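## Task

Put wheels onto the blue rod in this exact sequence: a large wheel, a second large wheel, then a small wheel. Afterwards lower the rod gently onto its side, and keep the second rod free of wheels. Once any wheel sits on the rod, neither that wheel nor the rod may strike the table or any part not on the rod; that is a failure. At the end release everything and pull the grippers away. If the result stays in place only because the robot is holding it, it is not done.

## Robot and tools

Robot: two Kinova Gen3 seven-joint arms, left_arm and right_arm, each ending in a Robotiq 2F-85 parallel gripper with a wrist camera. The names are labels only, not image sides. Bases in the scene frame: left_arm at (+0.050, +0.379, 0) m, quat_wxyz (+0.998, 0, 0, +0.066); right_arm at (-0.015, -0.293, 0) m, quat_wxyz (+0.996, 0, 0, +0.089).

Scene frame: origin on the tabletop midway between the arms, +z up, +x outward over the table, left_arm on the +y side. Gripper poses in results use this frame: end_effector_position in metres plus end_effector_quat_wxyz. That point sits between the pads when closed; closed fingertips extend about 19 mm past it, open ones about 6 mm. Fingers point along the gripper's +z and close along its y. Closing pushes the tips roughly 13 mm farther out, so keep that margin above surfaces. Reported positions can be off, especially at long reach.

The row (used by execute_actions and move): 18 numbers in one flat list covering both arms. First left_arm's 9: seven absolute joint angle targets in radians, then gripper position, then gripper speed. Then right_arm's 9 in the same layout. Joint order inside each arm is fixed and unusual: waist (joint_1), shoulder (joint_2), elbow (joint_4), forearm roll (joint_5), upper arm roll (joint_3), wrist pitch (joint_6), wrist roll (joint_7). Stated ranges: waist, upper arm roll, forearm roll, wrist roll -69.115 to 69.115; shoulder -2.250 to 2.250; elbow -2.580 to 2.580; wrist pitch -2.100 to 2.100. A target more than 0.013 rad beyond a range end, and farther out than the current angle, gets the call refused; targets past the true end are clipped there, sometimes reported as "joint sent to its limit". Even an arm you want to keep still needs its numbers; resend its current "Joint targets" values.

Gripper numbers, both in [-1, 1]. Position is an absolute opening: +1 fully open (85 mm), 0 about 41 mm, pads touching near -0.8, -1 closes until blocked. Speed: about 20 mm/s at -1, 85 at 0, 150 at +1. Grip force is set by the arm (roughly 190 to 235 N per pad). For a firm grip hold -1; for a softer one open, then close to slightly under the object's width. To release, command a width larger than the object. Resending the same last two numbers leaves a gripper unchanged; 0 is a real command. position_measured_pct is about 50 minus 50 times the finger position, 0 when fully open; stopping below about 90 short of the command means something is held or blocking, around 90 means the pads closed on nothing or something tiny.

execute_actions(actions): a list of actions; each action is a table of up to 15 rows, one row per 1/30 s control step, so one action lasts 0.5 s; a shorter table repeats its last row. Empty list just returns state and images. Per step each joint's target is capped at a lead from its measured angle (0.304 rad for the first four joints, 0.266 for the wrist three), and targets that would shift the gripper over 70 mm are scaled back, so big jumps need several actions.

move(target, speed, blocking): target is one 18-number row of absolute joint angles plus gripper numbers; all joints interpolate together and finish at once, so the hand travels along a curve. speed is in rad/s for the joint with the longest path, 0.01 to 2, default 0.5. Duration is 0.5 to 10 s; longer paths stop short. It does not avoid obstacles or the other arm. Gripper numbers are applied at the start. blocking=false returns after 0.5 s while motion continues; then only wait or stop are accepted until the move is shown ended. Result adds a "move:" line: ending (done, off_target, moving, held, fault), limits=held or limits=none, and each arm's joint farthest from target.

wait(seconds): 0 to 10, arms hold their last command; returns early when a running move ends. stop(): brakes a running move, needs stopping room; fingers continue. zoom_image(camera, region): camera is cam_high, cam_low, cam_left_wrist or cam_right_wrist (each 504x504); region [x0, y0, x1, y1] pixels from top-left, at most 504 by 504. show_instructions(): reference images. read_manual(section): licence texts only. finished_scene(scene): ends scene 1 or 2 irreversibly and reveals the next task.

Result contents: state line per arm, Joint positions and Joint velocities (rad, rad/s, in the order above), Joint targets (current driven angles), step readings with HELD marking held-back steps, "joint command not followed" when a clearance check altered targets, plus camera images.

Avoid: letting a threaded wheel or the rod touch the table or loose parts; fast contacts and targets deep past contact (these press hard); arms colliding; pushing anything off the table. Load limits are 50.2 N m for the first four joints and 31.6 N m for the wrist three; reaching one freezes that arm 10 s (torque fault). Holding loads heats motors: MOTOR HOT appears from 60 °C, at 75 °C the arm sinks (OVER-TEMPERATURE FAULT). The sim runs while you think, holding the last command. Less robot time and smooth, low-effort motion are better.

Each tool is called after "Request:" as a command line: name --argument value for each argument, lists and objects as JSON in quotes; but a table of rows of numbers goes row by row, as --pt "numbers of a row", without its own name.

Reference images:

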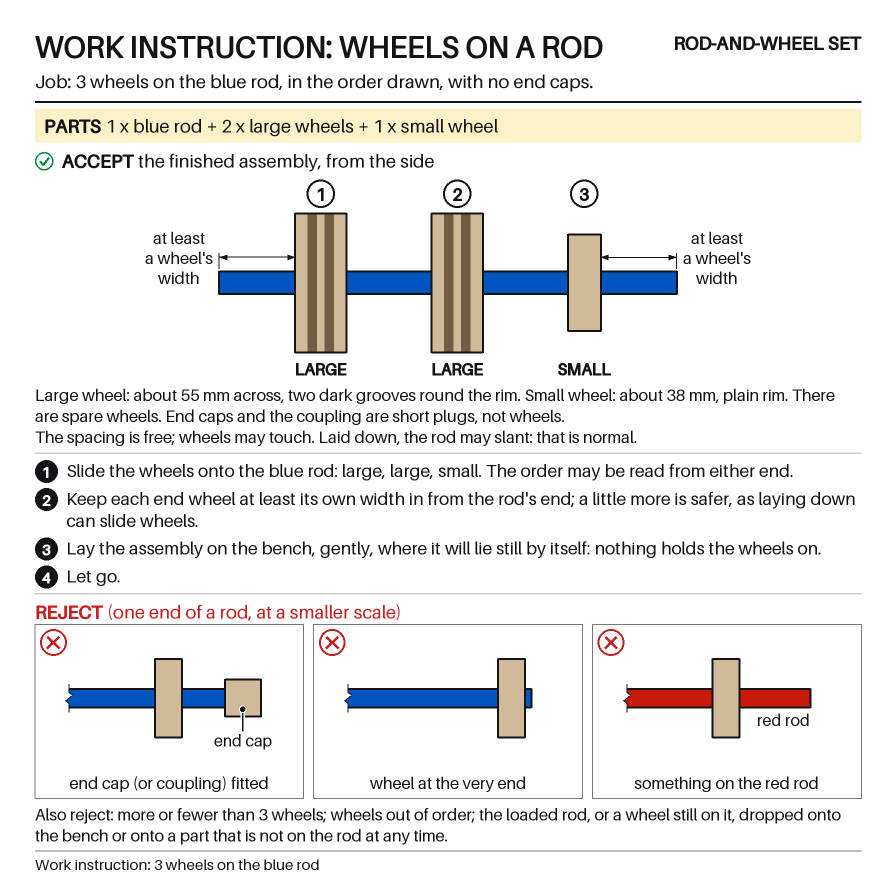

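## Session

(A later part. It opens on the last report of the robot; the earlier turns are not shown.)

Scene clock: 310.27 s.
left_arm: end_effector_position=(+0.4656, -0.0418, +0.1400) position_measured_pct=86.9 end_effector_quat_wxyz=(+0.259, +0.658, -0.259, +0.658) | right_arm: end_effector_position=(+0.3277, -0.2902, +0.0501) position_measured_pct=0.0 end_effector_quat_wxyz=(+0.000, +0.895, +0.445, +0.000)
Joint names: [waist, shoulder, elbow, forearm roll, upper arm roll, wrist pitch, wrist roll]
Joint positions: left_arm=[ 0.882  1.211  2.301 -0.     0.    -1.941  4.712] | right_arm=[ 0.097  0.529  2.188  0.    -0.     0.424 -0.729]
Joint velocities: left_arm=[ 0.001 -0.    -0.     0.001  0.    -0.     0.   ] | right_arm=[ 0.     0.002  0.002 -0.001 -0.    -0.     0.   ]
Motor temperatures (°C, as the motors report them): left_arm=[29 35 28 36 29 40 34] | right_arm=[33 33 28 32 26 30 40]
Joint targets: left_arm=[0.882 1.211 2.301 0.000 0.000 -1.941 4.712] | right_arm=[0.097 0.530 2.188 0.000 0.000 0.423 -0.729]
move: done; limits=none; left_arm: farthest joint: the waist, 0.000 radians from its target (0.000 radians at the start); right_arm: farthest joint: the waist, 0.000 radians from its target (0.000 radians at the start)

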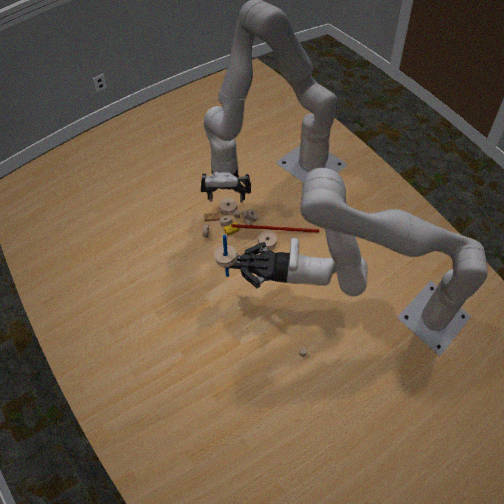

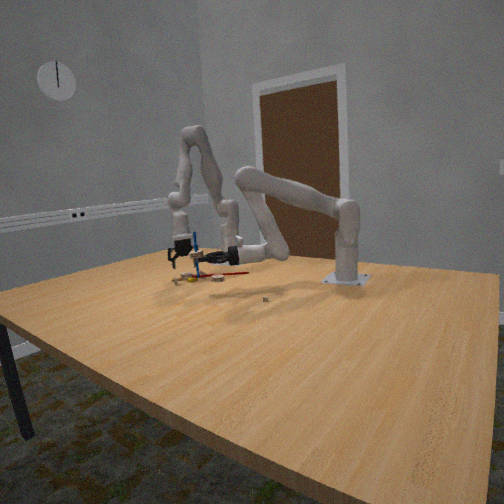

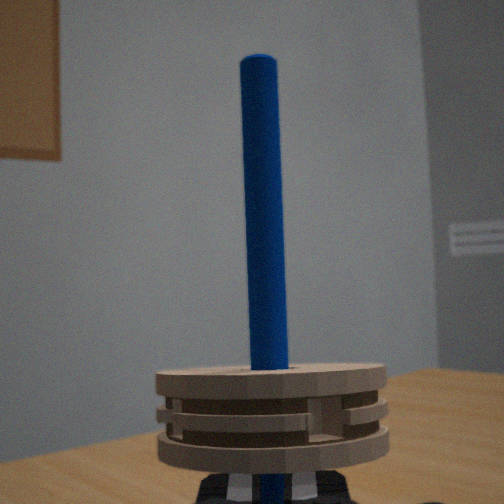

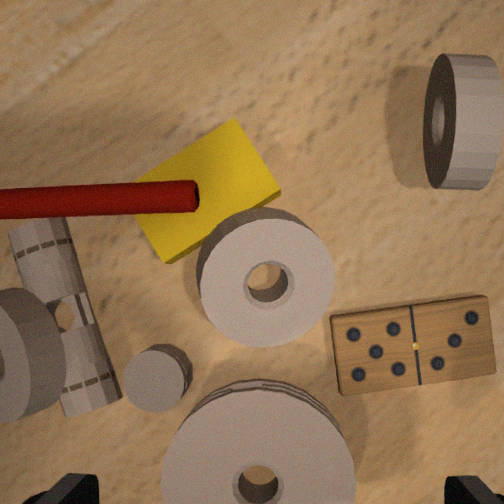

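Request:
move --target '[0.882,1.2107,2.3012,0,0,-1.9411,4.712, -1,-0.5, 0.0926,0.6025,2.2169,0,0,0.3222,-0.7336, 0.8,0]' --speed 0.12

Request:
execute_actions --actions '[[[0.882,1.2107,2.3012,0,0,-1.9411,4.712, -1,-0.5, 0.0926,0.6025,2.2169,0,0,0.3222,-0.7336, -1,-0.5]],[[0.882,1.2107,2.3012,0,0,-1.9411,4.712, -1,-0.5, 0.0926,0.6025,2.2169,0,0,0.3222,-0.7336, -1,-0.5]]]'

Scene clock: 317.07 s.
left_arm: end_effector_position=(+0.4656, -0.0418, +0.1400) position_measured_pct=86.9 end_effector_quat_wxyz=(+0.259, +0.658, -0.259, +0.658) | right_arm: end_effector_position=(+0.3239, -0.2889, +0.0221) position_measured_pct=9.9 end_effector_quat_wxyz=(+0.000, +0.895, +0.445, +0.000)
Joint names: [waist, shoulder, elbow, forearm roll, upper arm roll, wrist pitch, wrist roll]
Joint positions: left_arm=[ 0.882  1.211  2.301 -0.     0.    -1.941  4.712] | right_arm=[ 0.093  0.602  2.217  0.    -0.     0.322 -0.734]
Joint velocities: left_arm=[-0.001 -0.     0.    -0.    -0.     0.001  0.001] | right_arm=[-0.     0.002  0.002  0.     0.    -0.     0.   ]
Motor temperatures (°C, as the motors report them): left_arm=[29 35 28 36 29 40 34] | right_arm=[33 33 28 32 26 30 40]
Joint targets: left_arm=[0.882 1.211 2.301 0.000 0.000 -1.941 4.712] | right_arm=[0.093 0.603 2.217 0.000 0.000 0.322 -0.734]
move: done; limits=none; left_arm: farthest joint: the waist, 0.000 radians from its target (0.000 radians at the start); right_arm: farthest joint: the waist, 0.000 radians from its target (0.005 radians at the start)

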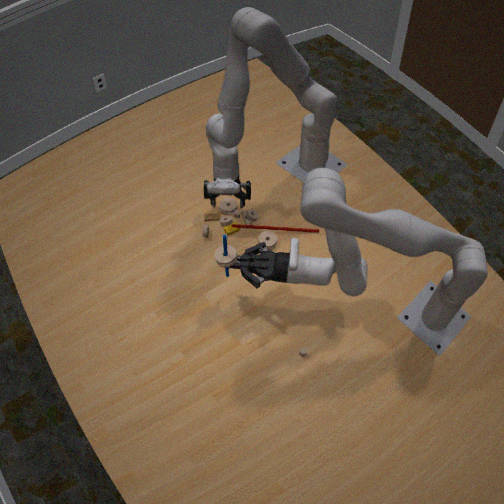

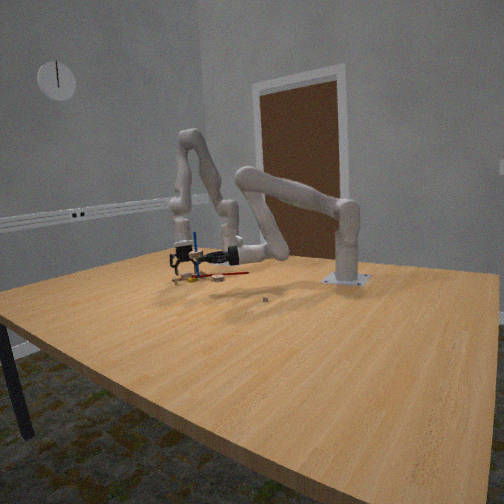

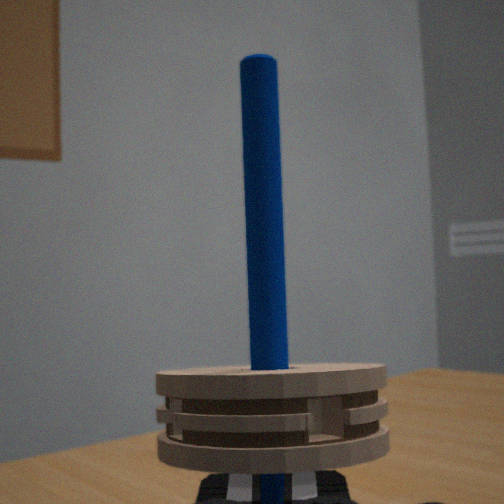

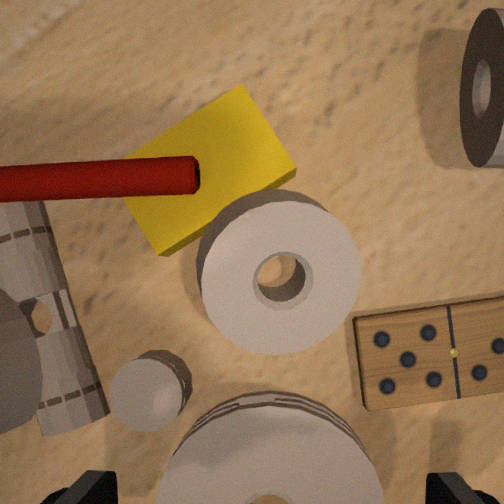

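Scene clock: 318.07 s.
left_arm: end_effector_position=(+0.4656, -0.0418, +0.1400) position_measured_pct=86.9 end_effector_quat_wxyz=(+0.259, +0.658, -0.259, +0.658) | right_arm: end_effector_position=(+0.3239, -0.2889, +0.0231) position_measured_pct=39.7 end_effector_quat_wxyz=(+0.000, +0.895, +0.445, +0.001)
Joint names: [waist, shoulder, elbow, forearm roll, upper arm roll, wrist pitch, wrist roll]
Joint positions: left_arm=[ 0.882  1.211  2.301 -0.     0.    -1.941  4.712] | right_arm=[ 0.093  0.599  2.217  0.    -0.     0.324 -0.733]
Joint velocities: left_arm=[-0.001  0.    -0.     0.001 -0.     0.001 -0.   ] | right_arm=[ 0.001 -0.     0.    -0.    -0.     0.    -0.   ]
Motor temperatures (°C, as the motors report them): left_arm=[29 35 28 36 29 40 34] | right_arm=[33 33 28 32 26 30 40]
Joint targets: left_arm=[0.882 1.211 2.301 0.000 0.000 -1.941 4.712] | right_arm=[0.093 0.603 2.217 0.000 0.000 0.322 -0.734]
Step readings (joint positions; steps 1 to 15: 1st action; 16 to 30: 2nd action):
0: left_arm=[0.882 1.211 2.301 -0.000 0.000 -1.941 4.712] | right_arm=[0.093 0.602 2.217 0.000 -0.000 0.322 -0.734]
1: left_arm=[0.882 1.211 2.301 -0.000 0.000 -1.941 4.712] | right_arm=[0.093 0.602 2.217 -0.000 -0.000 0.322 -0.734]
2: left_arm=[0.882 1.211 2.301 -0.000 0.000 -1.941 4.712] | right_arm=[0.093 0.602 2.217 0.000 -0.000 0.322 -0.734]
4: left_arm=[0.882 1.211 2.301 -0.000 0.000 -1.941 4.712] | right_arm=[0.093 0.602 2.217 0.000 -0.000 0.322 -0.734]
8: left_arm=[0.882 1.211 2.301 -0.000 0.000 -1.941 4.712] | right_arm=[0.093 0.602 2.217 0.000 0.000 0.322 -0.734]
15: left_arm=[0.882 1.211 2.301 0.000 0.000 -1.941 4.712] | right_arm=[0.093 0.602 2.217 0.000 0.000 0.322 -0.734]
16: left_arm=[0.882 1.211 2.301 0.000 0.000 -1.941 4.712] | right_arm=[0.093 0.602 2.217 -0.000 0.000 0.323 -0.734]
17: left_arm=[0.882 1.211 2.301 -0.000 0.000 -1.941 4.712] | right_arm=[0.093 0.601 2.217 0.000 0.000 0.323 -0.734]
19: left_arm=[0.882 1.211 2.301 -0.000 0.000 -1.941 4.712] | right_arm=[0.093 0.600 2.217 0.000 0.000 0.324 -0.733]
23: left_arm=[0.882 1.211 2.301 -0.000 -0.000 -1.941 4.712] | right_arm=[0.093 0.599 2.217 0.000 0.000 0.324 -0.733]
30: Joint positions above

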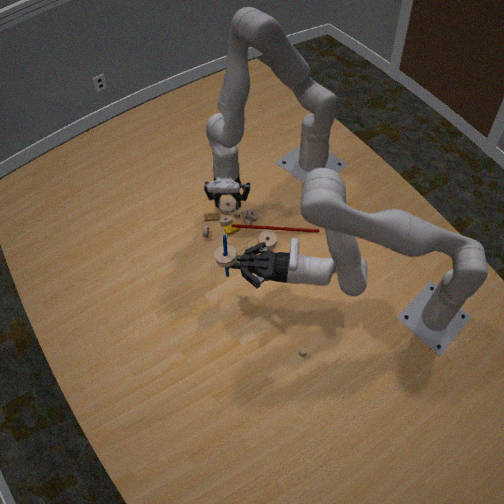

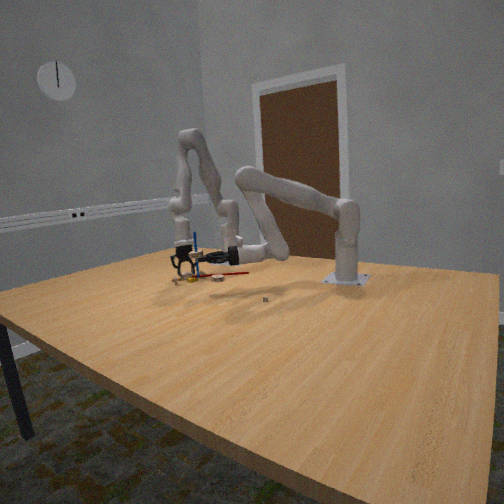

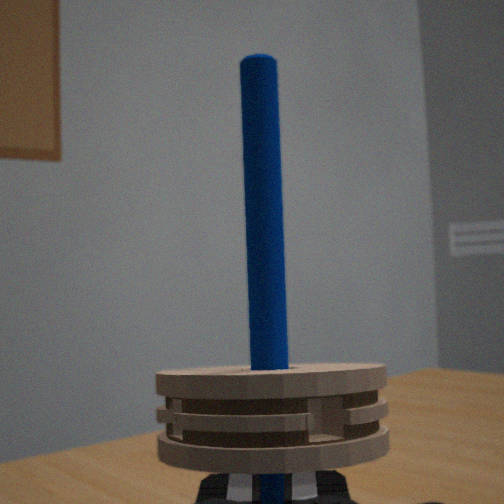

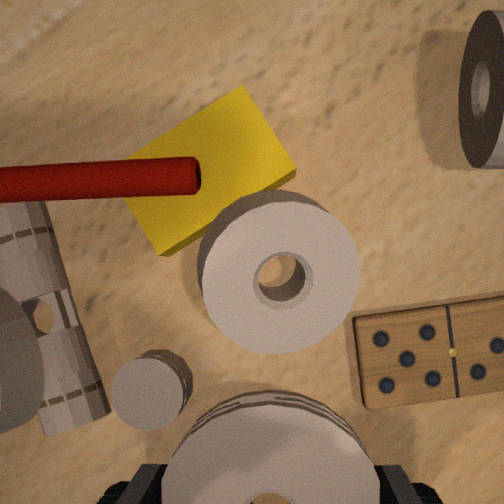

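Request:
move --target '[0.882,1.2107,2.3012,0,0,-1.9411,4.712, -1,-0.5, 0.0926,0.1057,1.7952,0,0,1.2407,-0.3, -1,-0.5]' --speed 0.6

Request:
move --target '[0.882,1.2107,2.3012,0,0,-1.9411,4.712, -1,-0.5, -0.317,0.5925,1.0822,0,0,1.4669,0.325, -1,-0.5]' --speed 0.5

Request:
move --target '[0.882,1.2107,2.3012,0,0,-1.9411,4.712, -1,-0.5, -0.317,0.5932,1.1288,0,0,1.4196,0.325, -1,-0.5]' --speed 0.1

Request:
zoom_image --camera "cam_left_wrist" --region '[130, 0, 390, 130]'

Request:
zoom_image --camera "cam_low" --region '[170, 200, 220, 250]'

Scene clock: 329.27 s.
left_arm: end_effector_position=(+0.4656, -0.0418, +0.1400) position_measured_pct=86.9 end_effector_quat_wxyz=(+0.259, +0.658, -0.259, +0.658) | right_arm: end_effector_position=(+0.3276, -0.2885, +0.2899) position_measured_pct=39.7 end_effector_quat_wxyz=(-0.000, +0.779, +0.628, -0.000)
Joint names: [waist, shoulder, elbow, forearm roll, upper arm roll, wrist pitch, wrist roll]
Joint positions: left_arm=[ 0.882  1.211  2.301 -0.     0.    -1.941  4.712] | right_arm=[ 0.093  0.106  1.795 -0.     0.     1.241 -0.3  ]
Joint velocities: left_arm=[ 0.    -0.     0.    -0.001 -0.     0.    -0.001] | right_arm=[-0.    -0.003 -0.    -0.     0.     0.     0.   ]
Motor temperatures (°C, as the motors report them): left_arm=[29 35 28 36 29 40 34] | right_arm=[33 33 28 32 26 30 40]
Joint targets: left_arm=[0.882 1.211 2.301 0.000 0.000 -1.941 4.712] | right_arm=[0.093 0.106 1.795 0.000 0.000 1.241 -0.300]
move: done; limits=none; left_arm: farthest joint: the waist, 0.000 radians from its target (0.000 radians at the start); right_arm: farthest joint: the waist, 0.000 radians from its target (0.000 radians at the start)

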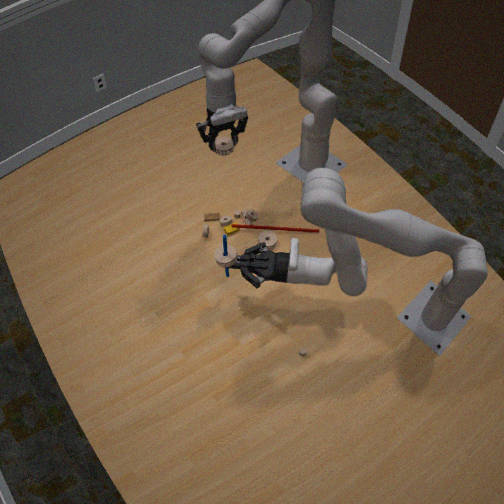

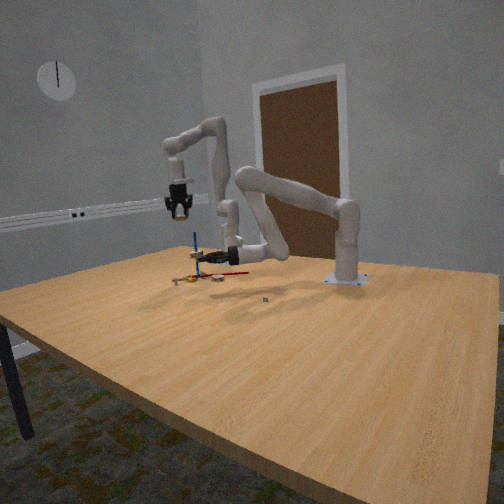

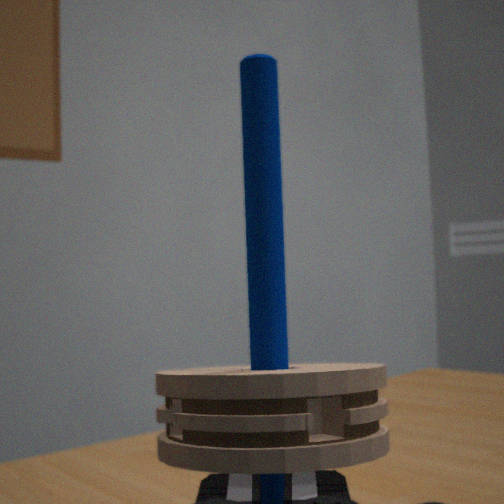

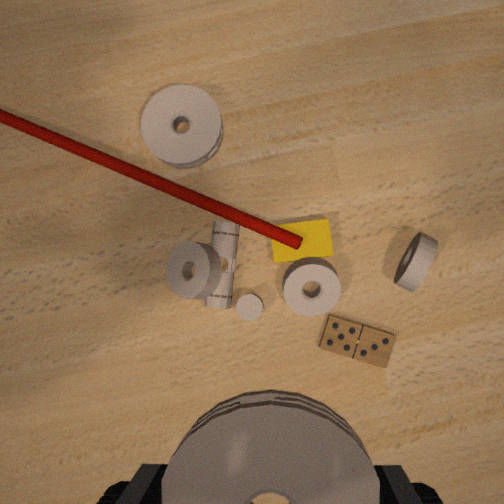

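Scene clock: 331.23 s.
left_arm: end_effector_position=(+0.4656, -0.0418, +0.1400) position_measured_pct=86.9 end_effector_quat_wxyz=(+0.259, +0.658, -0.259, +0.658) | right_arm: end_effector_position=(+0.4786, -0.0546, +0.2901) position_measured_pct=39.7 end_effector_quat_wxyz=(+0.000, +0.366, +0.930, +0.000)
Joint names: [waist, shoulder, elbow, forearm roll, upper arm roll, wrist pitch, wrist roll]
Joint positions: left_arm=[ 0.882  1.211  2.301 -0.     0.    -1.941  4.712] | right_arm=[-0.317  0.592  1.082 -0.    -0.     1.467  0.325]
Joint velocities: left_arm=[ 0.    -0.001 -0.    -0.     0.     0.001  0.001] | right_arm=[-0.003  0.002 -0.    -0.     0.     0.    -0.   ]
Motor temperatures (°C, as the motors report them): left_arm=[29 35 28 36 29 40 34] | right_arm=[33 33 28 32 26 30 40]
Joint targets: left_arm=[0.882 1.211 2.301 0.000 0.000 -1.941 4.712] | right_arm=[-0.317 0.592 1.082 0.000 0.000 1.467 0.325]
move: done; limits=none; left_arm: farthest joint: the waist, 0.000 radians from its target (0.000 radians at the start); right_arm: farthest joint: the waist, 0.000 radians from its target (0.410 radians at the start)

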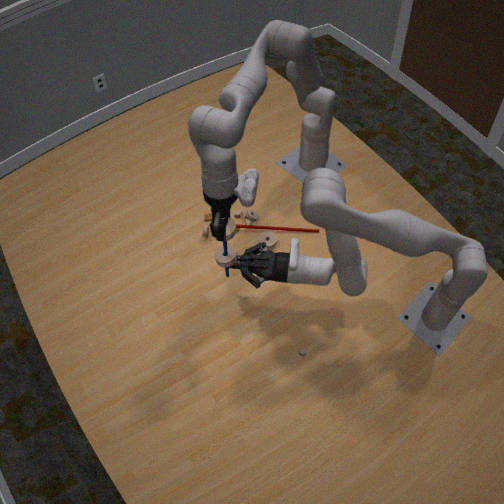

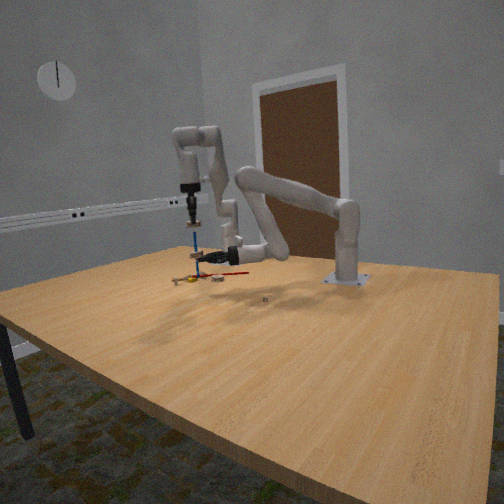

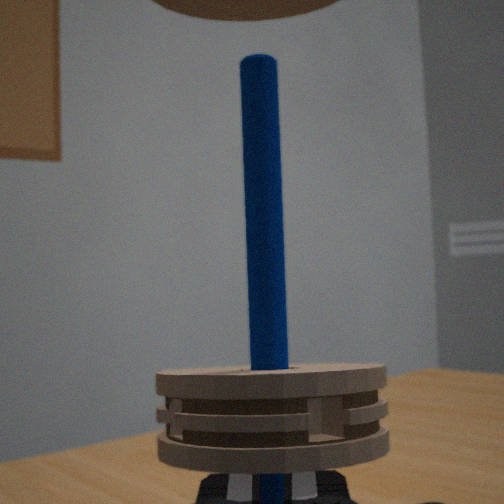

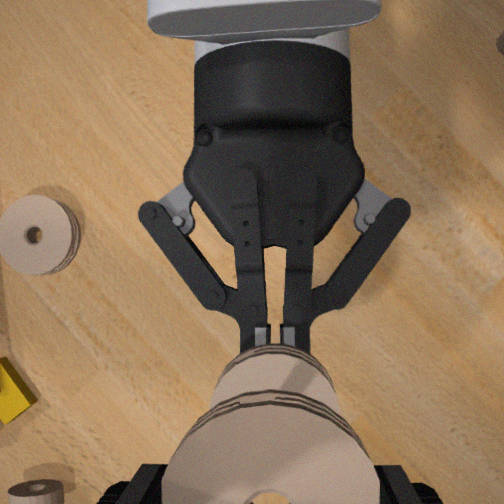

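Scene clock: 332.00 s.
left_arm: end_effector_position=(+0.4656, -0.0418, +0.1400) position_measured_pct=86.9 end_effector_quat_wxyz=(+0.259, +0.658, -0.259, +0.658) | right_arm: end_effector_position=(+0.4771, -0.0553, +0.2750) position_measured_pct=39.7 end_effector_quat_wxyz=(-0.000, +0.366, +0.930, -0.000)
Joint names: [waist, shoulder, elbow, forearm roll, upper arm roll, wrist pitch, wrist roll]
Joint positions: left_arm=[ 0.882  1.211  2.301 -0.     0.    -1.941  4.712] | right_arm=[-0.317  0.593  1.129  0.    -0.     1.42   0.325]
Joint velocities: left_arm=[-0.001  0.    -0.     0.001  0.    -0.001 -0.   ] | right_arm=[ 0.    -0.001 -0.     0.    -0.    -0.    -0.   ]
Motor temperatures (°C, as the motors report them): left_arm=[29 35 28 36 29 40 34] | right_arm=[33 33 28 32 26 30 40]
Joint targets: left_arm=[0.882 1.211 2.301 0.000 0.000 -1.941 4.712] | right_arm=[-0.317 0.593 1.129 0.000 0.000 1.420 0.325]
move: done; limits=none; left_arm: farthest joint: the waist, 0.000 radians from its target (0.000 radians at the start); right_arm: farthest joint: the waist, 0.000 radians from its target (0.000 radians at the start)

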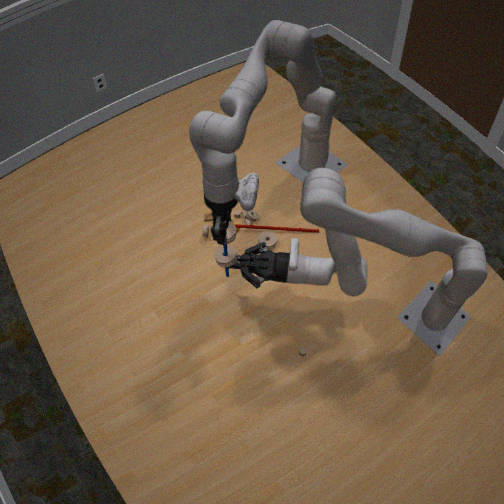

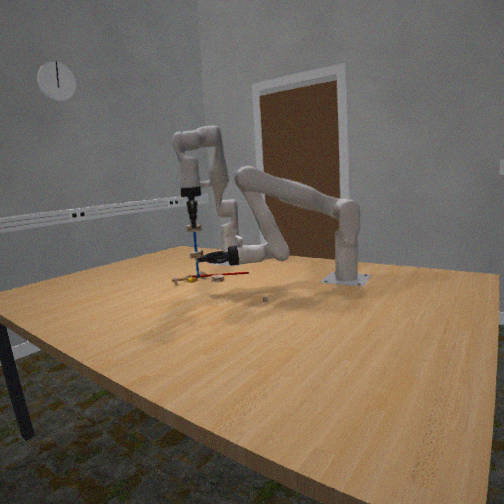

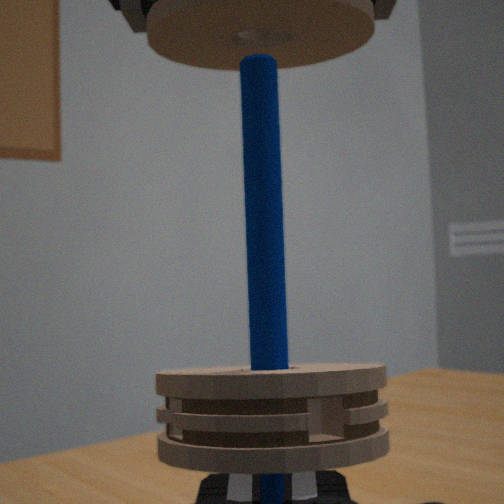

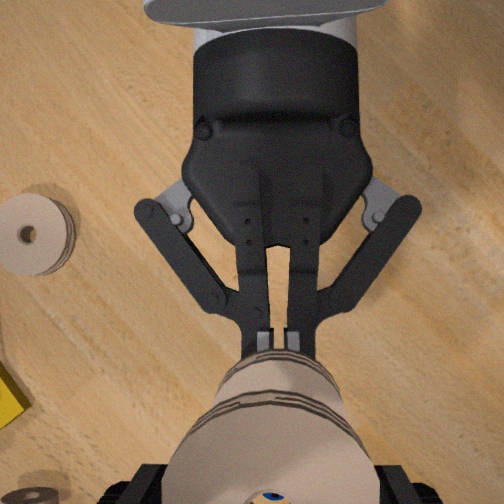

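Region (130, 0, 390, 130) of cam_left_wrist's 504x504 image, scaled by 1.938.

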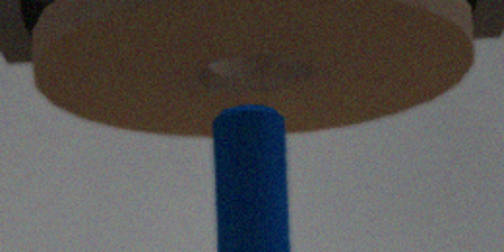

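Region (170, 200, 220, 250) of cam_low's 504x504 image, scaled by 10.080, with more detail than that image has.

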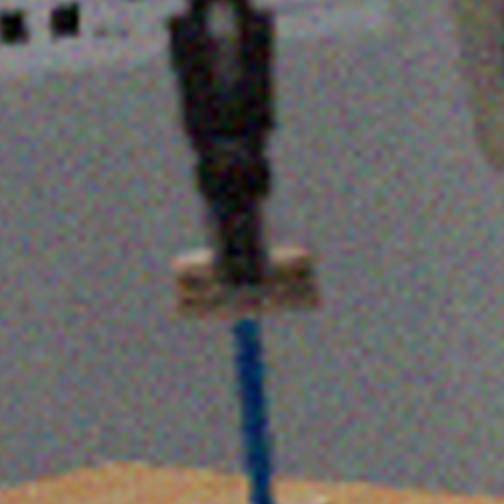

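Request:
move --target '[0.882,1.2107,2.3012,0,0,-1.9411,4.712, -1,-0.5, -0.317,0.5962,1.1461,0,0,1.3993,0.325, -1,-0.5]' --speed 0.015

Request:
zoom_image --camera "cam_left_wrist" --region '[130, 0, 390, 130]'

Scene clock: 336.47 s.
left_arm: end_effector_position=(+0.4656, -0.0418, +0.1400) position_measured_pct=86.9 end_effector_quat_wxyz=(+0.259, +0.658, -0.259, +0.658) | right_arm: end_effector_position=(+0.4771, -0.0553, +0.2680) position_measured_pct=39.7 end_effector_quat_wxyz=(-0.000, +0.366, +0.930, -0.000)
Joint names: [waist, shoulder, elbow, forearm roll, upper arm roll, wrist pitch, wrist roll]
Joint positions: left_arm=[ 0.882  1.211  2.301 -0.     0.    -1.941  4.712] | right_arm=[-0.317  0.596  1.146  0.    -0.     1.399  0.325]
Joint velocities: left_arm=[ 0.001  0.     0.     0.    -0.     0.    -0.001] | right_arm=[-0.     0.     0.002  0.    -0.    -0.     0.   ]
Motor temperatures (°C, as the motors report them): left_arm=[29 35 28 36 29 40 34] | right_arm=[33 33 28 32 26 30 40]
Joint targets: left_arm=[0.882 1.211 2.301 0.000 0.000 -1.941 4.712] | right_arm=[-0.317 0.596 1.146 0.000 0.000 1.399 0.325]
move: done; limits=none; left_arm: farthest joint: the waist, 0.000 radians from its target (0.000 radians at the start); right_arm: farthest joint: the waist, 0.000 radians from its target (0.000 radians at the start)

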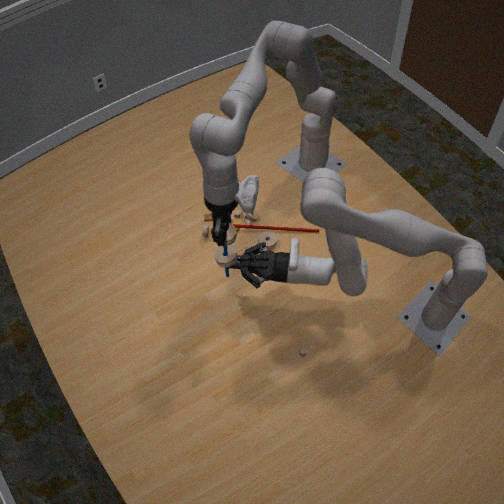

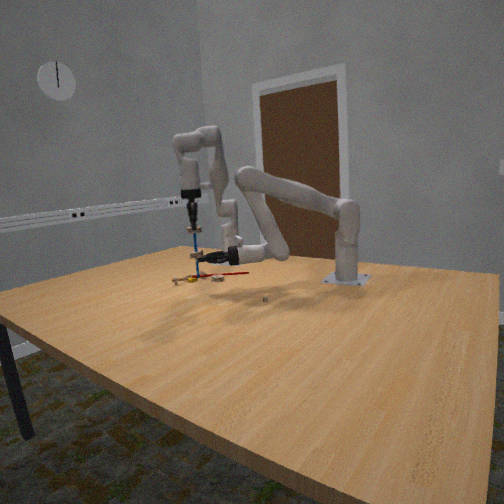

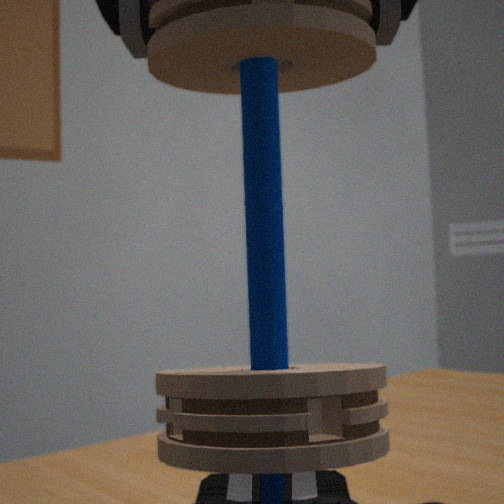

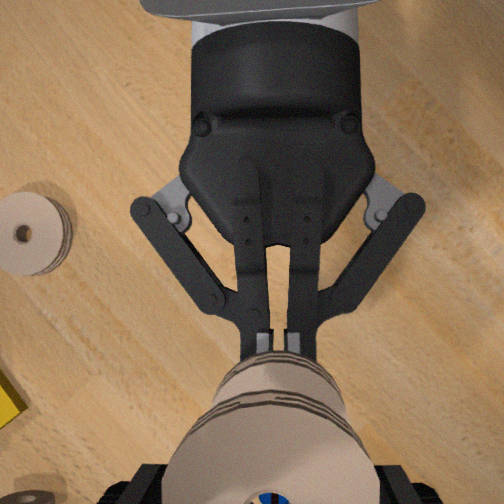

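Region (130, 0, 390, 130) of cam_left_wrist's 504x504 image, scaled by 1.938.

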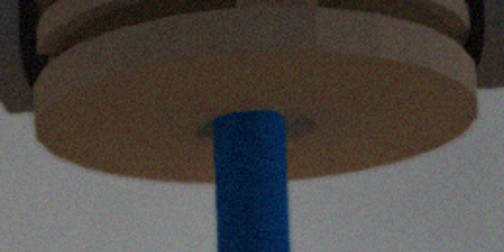

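Request:
move --target '[0.882,1.2107,2.3012,0,0,-1.9411,4.712, -1,-0.5, -0.317,0.6113,1.2104,0,0,1.3199,0.325, -1,-0.5]' --speed 0.04

Request:
move --target '[0.882,1.2107,2.3012,0,0,-1.9411,4.712, -1,-0.5, -0.317,0.6354,1.2763,0,0,1.2299,0.325, -1,-0.5]' --speed 0.05

Scene clock: 343.80 s.
left_arm: end_effector_position=(+0.4656, -0.0418, +0.1400) position_measured_pct=86.9 end_effector_quat_wxyz=(+0.259, +0.658, -0.259, +0.658) | right_arm: end_effector_position=(+0.4771, -0.0553, +0.2400) position_measured_pct=39.7 end_effector_quat_wxyz=(+0.000, +0.366, +0.930, +0.000)
Joint names: [waist, shoulder, elbow, forearm roll, upper arm roll, wrist pitch, wrist roll]
Joint positions: left_arm=[ 0.882  1.211  2.301 -0.     0.    -1.941  4.712] | right_arm=[-0.317  0.611  1.21   0.     0.     1.32   0.325]
Joint velocities: left_arm=[-0.001  0.001 -0.    -0.    -0.    -0.001 -0.   ] | right_arm=[-0. -0.  0. -0.  0. -0.  0.]
Motor temperatures (°C, as the motors report them): left_arm=[29 35 28 36 29 40 34] | right_arm=[33 33 28 32 26 30 40]
Joint targets: left_arm=[0.882 1.211 2.301 0.000 0.000 -1.941 4.712] | right_arm=[-0.317 0.611 1.210 0.000 0.000 1.320 0.325]
move: done; limits=none; left_arm: farthest joint: the waist, 0.000 radians from its target (0.000 radians at the start); right_arm: farthest joint: the waist, 0.000 radians from its target (0.000 radians at the start)

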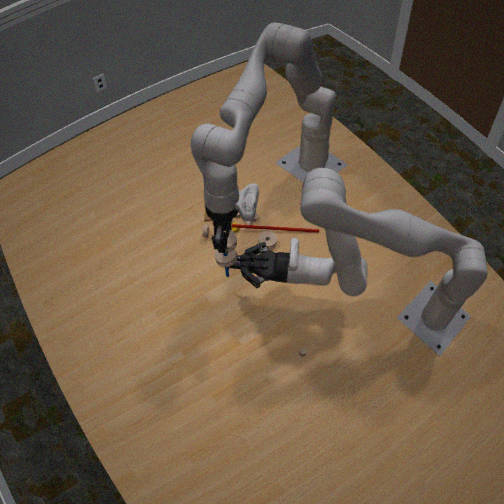

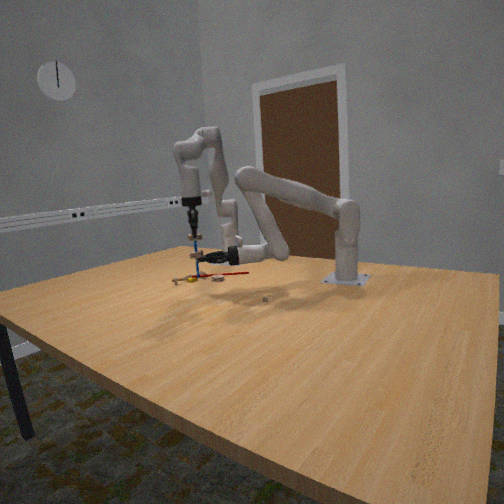

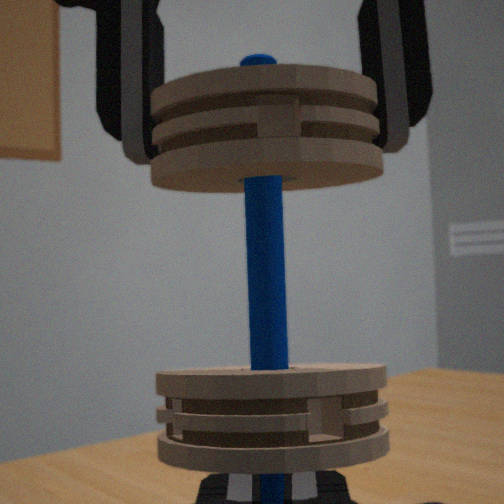

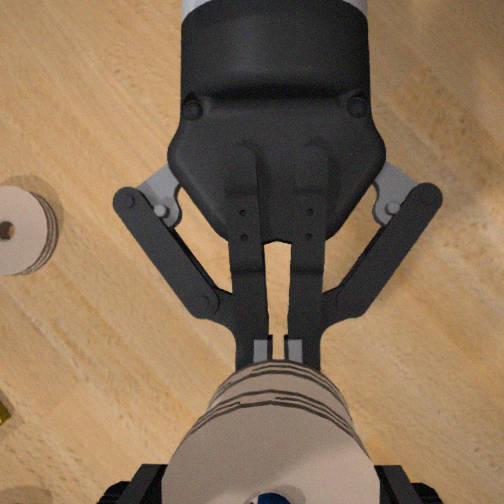

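Scene clock: 345.87 s.
left_arm: end_effector_position=(+0.4654, -0.0419, +0.1399) position_measured_pct=86.9 end_effector_quat_wxyz=(+0.259, +0.658, -0.259, +0.658) | right_arm: end_effector_position=(+0.4772, -0.0553, +0.2071) position_measured_pct=39.7 end_effector_quat_wxyz=(+0.000, +0.366, +0.930, +0.000)
Joint names: [waist, shoulder, elbow, forearm roll, upper arm roll, wrist pitch, wrist roll]
Joint positions: left_arm=[ 0.882  1.211  2.301 -0.     0.    -1.941  4.712] | right_arm=[-0.317  0.635  1.276  0.     0.     1.23   0.325]
Joint velocities: left_arm=[ 0.     0.001 -0.    -0.001 -0.     0.     0.   ] | right_arm=[ 0.     0.    -0.    -0.    -0.    -0.001 -0.   ]
Motor temperatures (°C, as the motors report them): left_arm=[29 35 28 36 29 40 34] | right_arm=[33 33 28 32 26 30 40]
Joint targets: left_arm=[0.882 1.211 2.301 0.000 0.000 -1.941 4.712] | right_arm=[-0.317 0.635 1.276 0.000 0.000 1.230 0.325]
move: done; limits=none; left_arm: farthest joint: the waist, 0.000 radians from its target (0.000 radians at the start); right_arm: farthest joint: the waist, 0.000 radians from its target (0.000 radians at the start)

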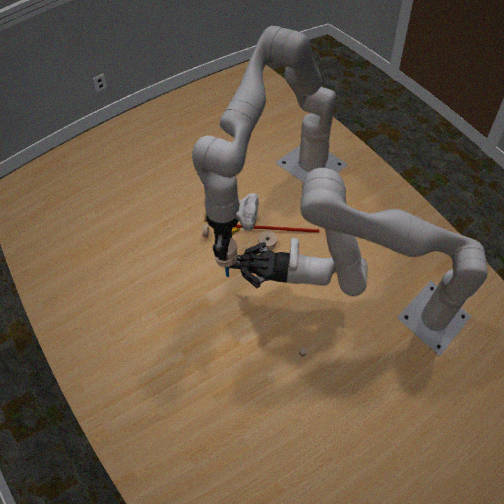

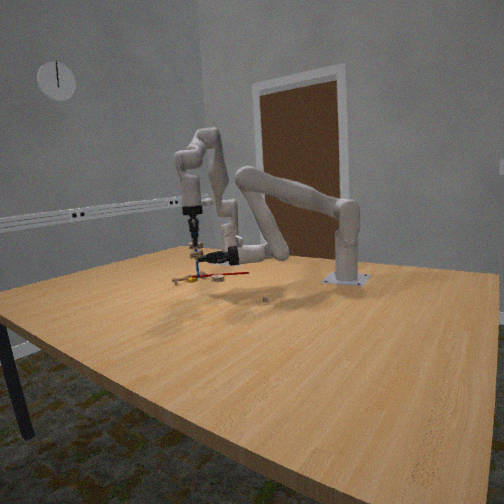

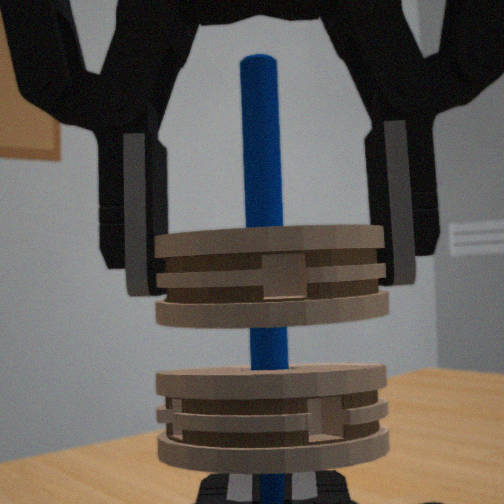

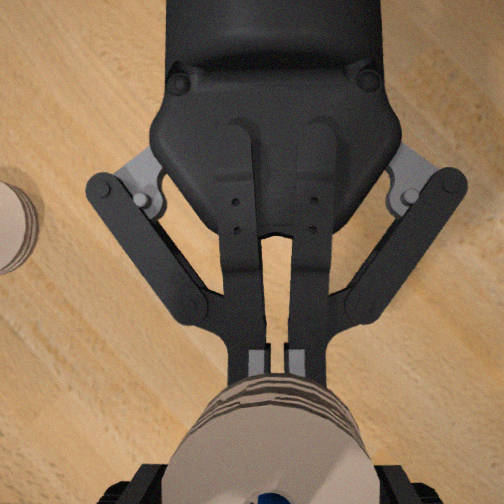

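Request:
execute_actions --actions '[[[0.882,1.2107,2.3012,0,0,-1.9411,4.712, -1,-0.5, -0.317,0.6354,1.2763,0,0,1.2299,0.325, 1,-0.5]],[[0.882,1.2107,2.3012,0,0,-1.9411,4.712, -1,-0.5, -0.317,0.6354,1.2763,0,0,1.2299,0.325, 1,-0.5]]]'

Request:
move --target '[0.882,1.2107,2.3012,0,0,-1.9411,4.712, -1,-0.5, -0.317,0.5925,1.0822,0,0,1.4669,0.325, 1,0]' --speed 0.4

Scene clock: 348.93 s.
left_arm: end_effector_position=(+0.4656, -0.0417, +0.1398) position_measured_pct=86.9 end_effector_quat_wxyz=(+0.259, +0.658, -0.259, +0.658) | right_arm: end_effector_position=(+0.4771, -0.0553, +0.2071) position_measured_pct=0.0 end_effector_quat_wxyz=(-0.000, +0.366, +0.930, -0.000)
Joint names: [waist, shoulder, elbow, forearm roll, upper arm roll, wrist pitch, wrist roll]
Joint positions: left_arm=[ 0.882  1.211  2.301 -0.    -0.    -1.941  4.712] | right_arm=[-0.317  0.635  1.276 -0.     0.     1.23   0.325]
Joint velocities: left_arm=[-0.    -0.001  0.    -0.     0.001  0.    -0.   ] | right_arm=[ 0.     0.    -0.001  0.     0.    -0.    -0.   ]
Motor temperatures (°C, as the motors report them): left_arm=[29 35 28 36 29 40 34] | right_arm=[33 33 28 32 26 30 40]
Joint targets: left_arm=[0.882 1.211 2.301 0.000 0.000 -1.941 4.712] | right_arm=[-0.317 0.635 1.276 0.000 0.000 1.230 0.325]
Step readings (joint positions; steps 1 to 15: 1st action; 16 to 30: 2nd action):
0: left_arm=[0.882 1.211 2.301 -0.000 0.000 -1.941 4.712] | right_arm=[-0.317 0.635 1.276 0.000 0.000 1.230 0.325]
1: left_arm=[0.882 1.211 2.301 -0.000 0.000 -1.941 4.712] | right_arm=[-0.317 0.635 1.276 0.000 0.000 1.230 0.325]
2: left_arm=[0.882 1.211 2.301 -0.000 0.000 -1.941 4.712] | right_arm=[-0.317 0.635 1.276 0.000 0.000 1.230 0.325]
4: left_arm=[0.882 1.211 2.301 -0.000 0.000 -1.941 4.712] | right_arm=[-0.317 0.635 1.276 0.000 0.000 1.230 0.325]
8: left_arm=[0.882 1.211 2.301 0.000 -0.000 -1.941 4.712] | right_arm=[-0.317 0.635 1.276 -0.000 0.000 1.230 0.325]
15: left_arm=[0.882 1.211 2.301 -0.000 -0.000 -1.941 4.712] | right_arm=[-0.317 0.635 1.276 0.000 -0.000 1.230 0.325]
16: left_arm=[0.882 1.211 2.301 -0.000 -0.000 -1.941 4.712] | right_arm=[-0.317 0.635 1.276 0.000 0.000 1.230 0.325]
17: left_arm=[0.882 1.211 2.301 -0.000 -0.000 -1.941 4.712] | right_arm=[-0.317 0.635 1.276 0.000 0.000 1.230 0.325]
19: left_arm=[0.882 1.211 2.301 -0.000 -0.000 -1.941 4.712] | right_arm=[-0.317 0.635 1.276 0.000 -0.000 1.230 0.325]
23: left_arm=[0.882 1.211 2.301 -0.000 -0.000 -1.941 4.712] | right_arm=[-0.317 0.635 1.276 -0.000 0.000 1.230 0.325]
30: Joint positions above

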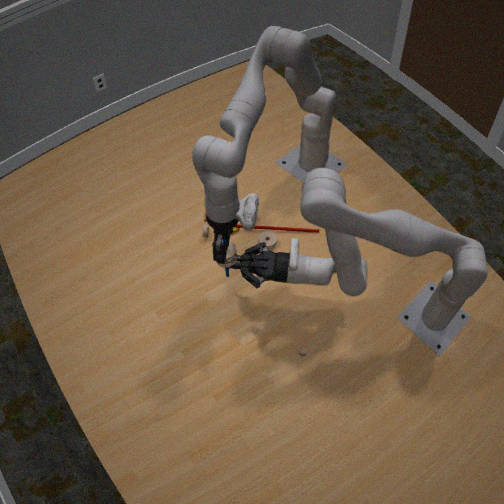

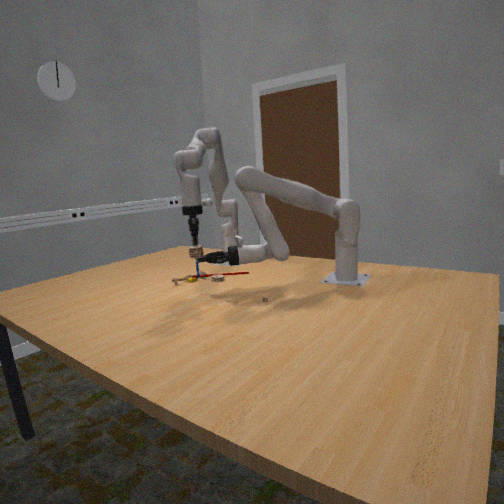

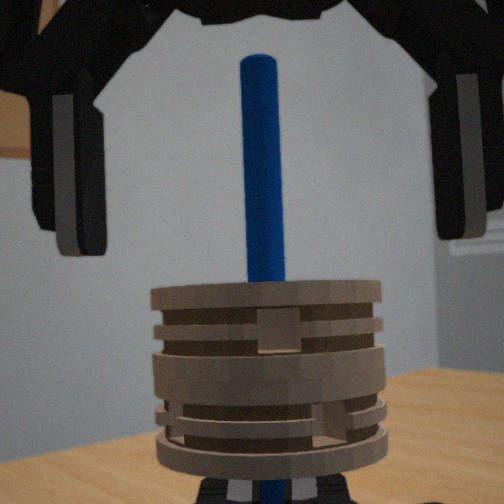

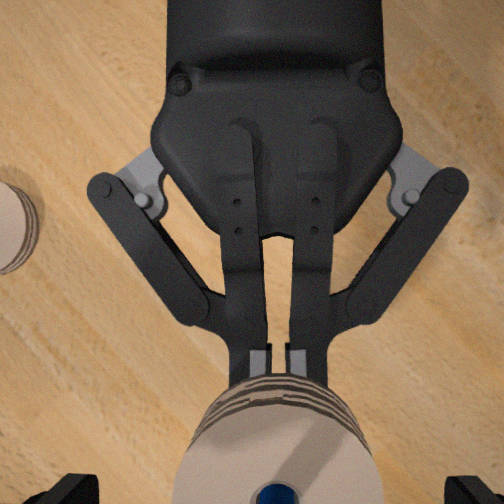

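Scene clock: 349.97 s.
left_arm: end_effector_position=(+0.4656, -0.0417, +0.1398) position_measured_pct=86.9 end_effector_quat_wxyz=(+0.259, +0.658, -0.259, +0.658) | right_arm: end_effector_position=(+0.4785, -0.0545, +0.2900) position_measured_pct=0.0 end_effector_quat_wxyz=(+0.000, +0.366, +0.930, +0.000)
Joint names: [waist, shoulder, elbow, forearm roll, upper arm roll, wrist pitch, wrist roll]
Joint positions: left_arm=[ 0.882  1.211  2.301 -0.    -0.    -1.941  4.712] | right_arm=[-0.317  0.592  1.082 -0.    -0.     1.467  0.325]
Joint velocities: left_arm=[-0.001 -0.001 -0.     0.001  0.     0.     0.001] | right_arm=[-0.     0.001 -0.001  0.001  0.     0.     0.   ]
Motor temperatures (°C, as the motors report them): left_arm=[29 35 28 36 29 40 34] | right_arm=[33 33 28 32 26 30 40]
Joint targets: left_arm=[0.882 1.211 2.301 0.000 0.000 -1.941 4.712] | right_arm=[-0.317 0.592 1.082 0.000 0.000 1.467 0.325]
move: done; limits=none; left_arm: farthest joint: the waist, 0.000 radians from its target (0.000 radians at the start); right_arm: farthest joint: the waist, 0.000 radians from its target (0.000 radians at the start)

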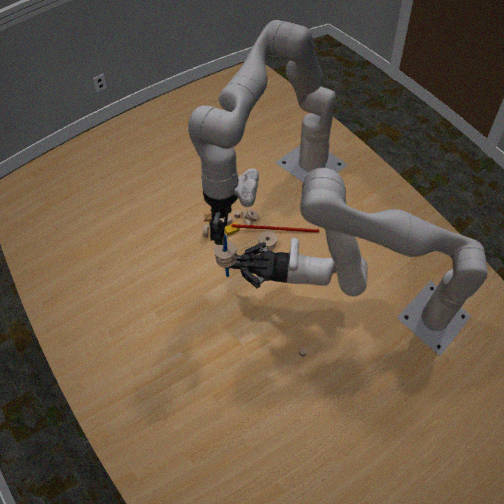

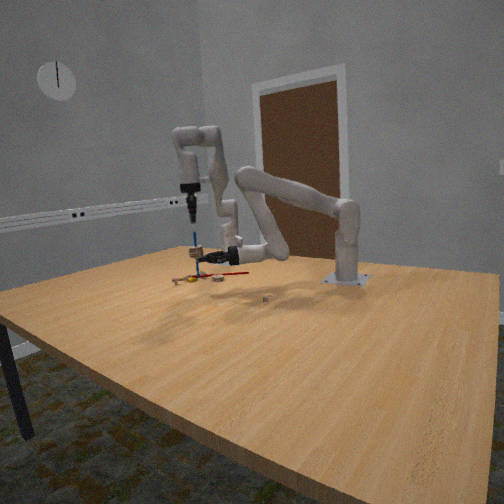

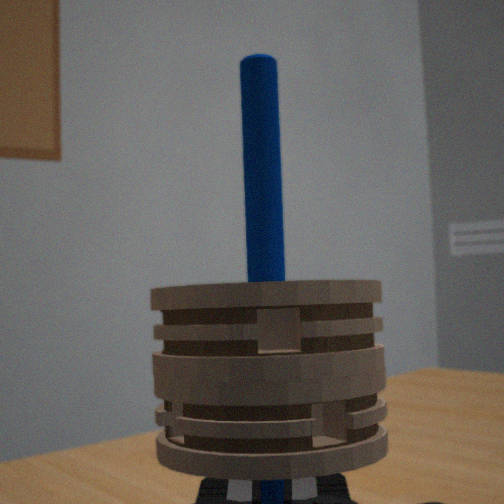

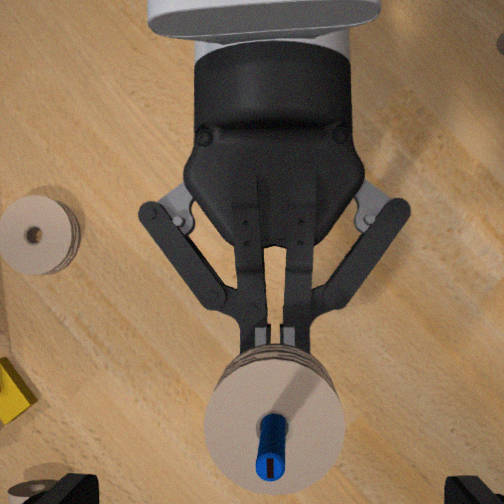

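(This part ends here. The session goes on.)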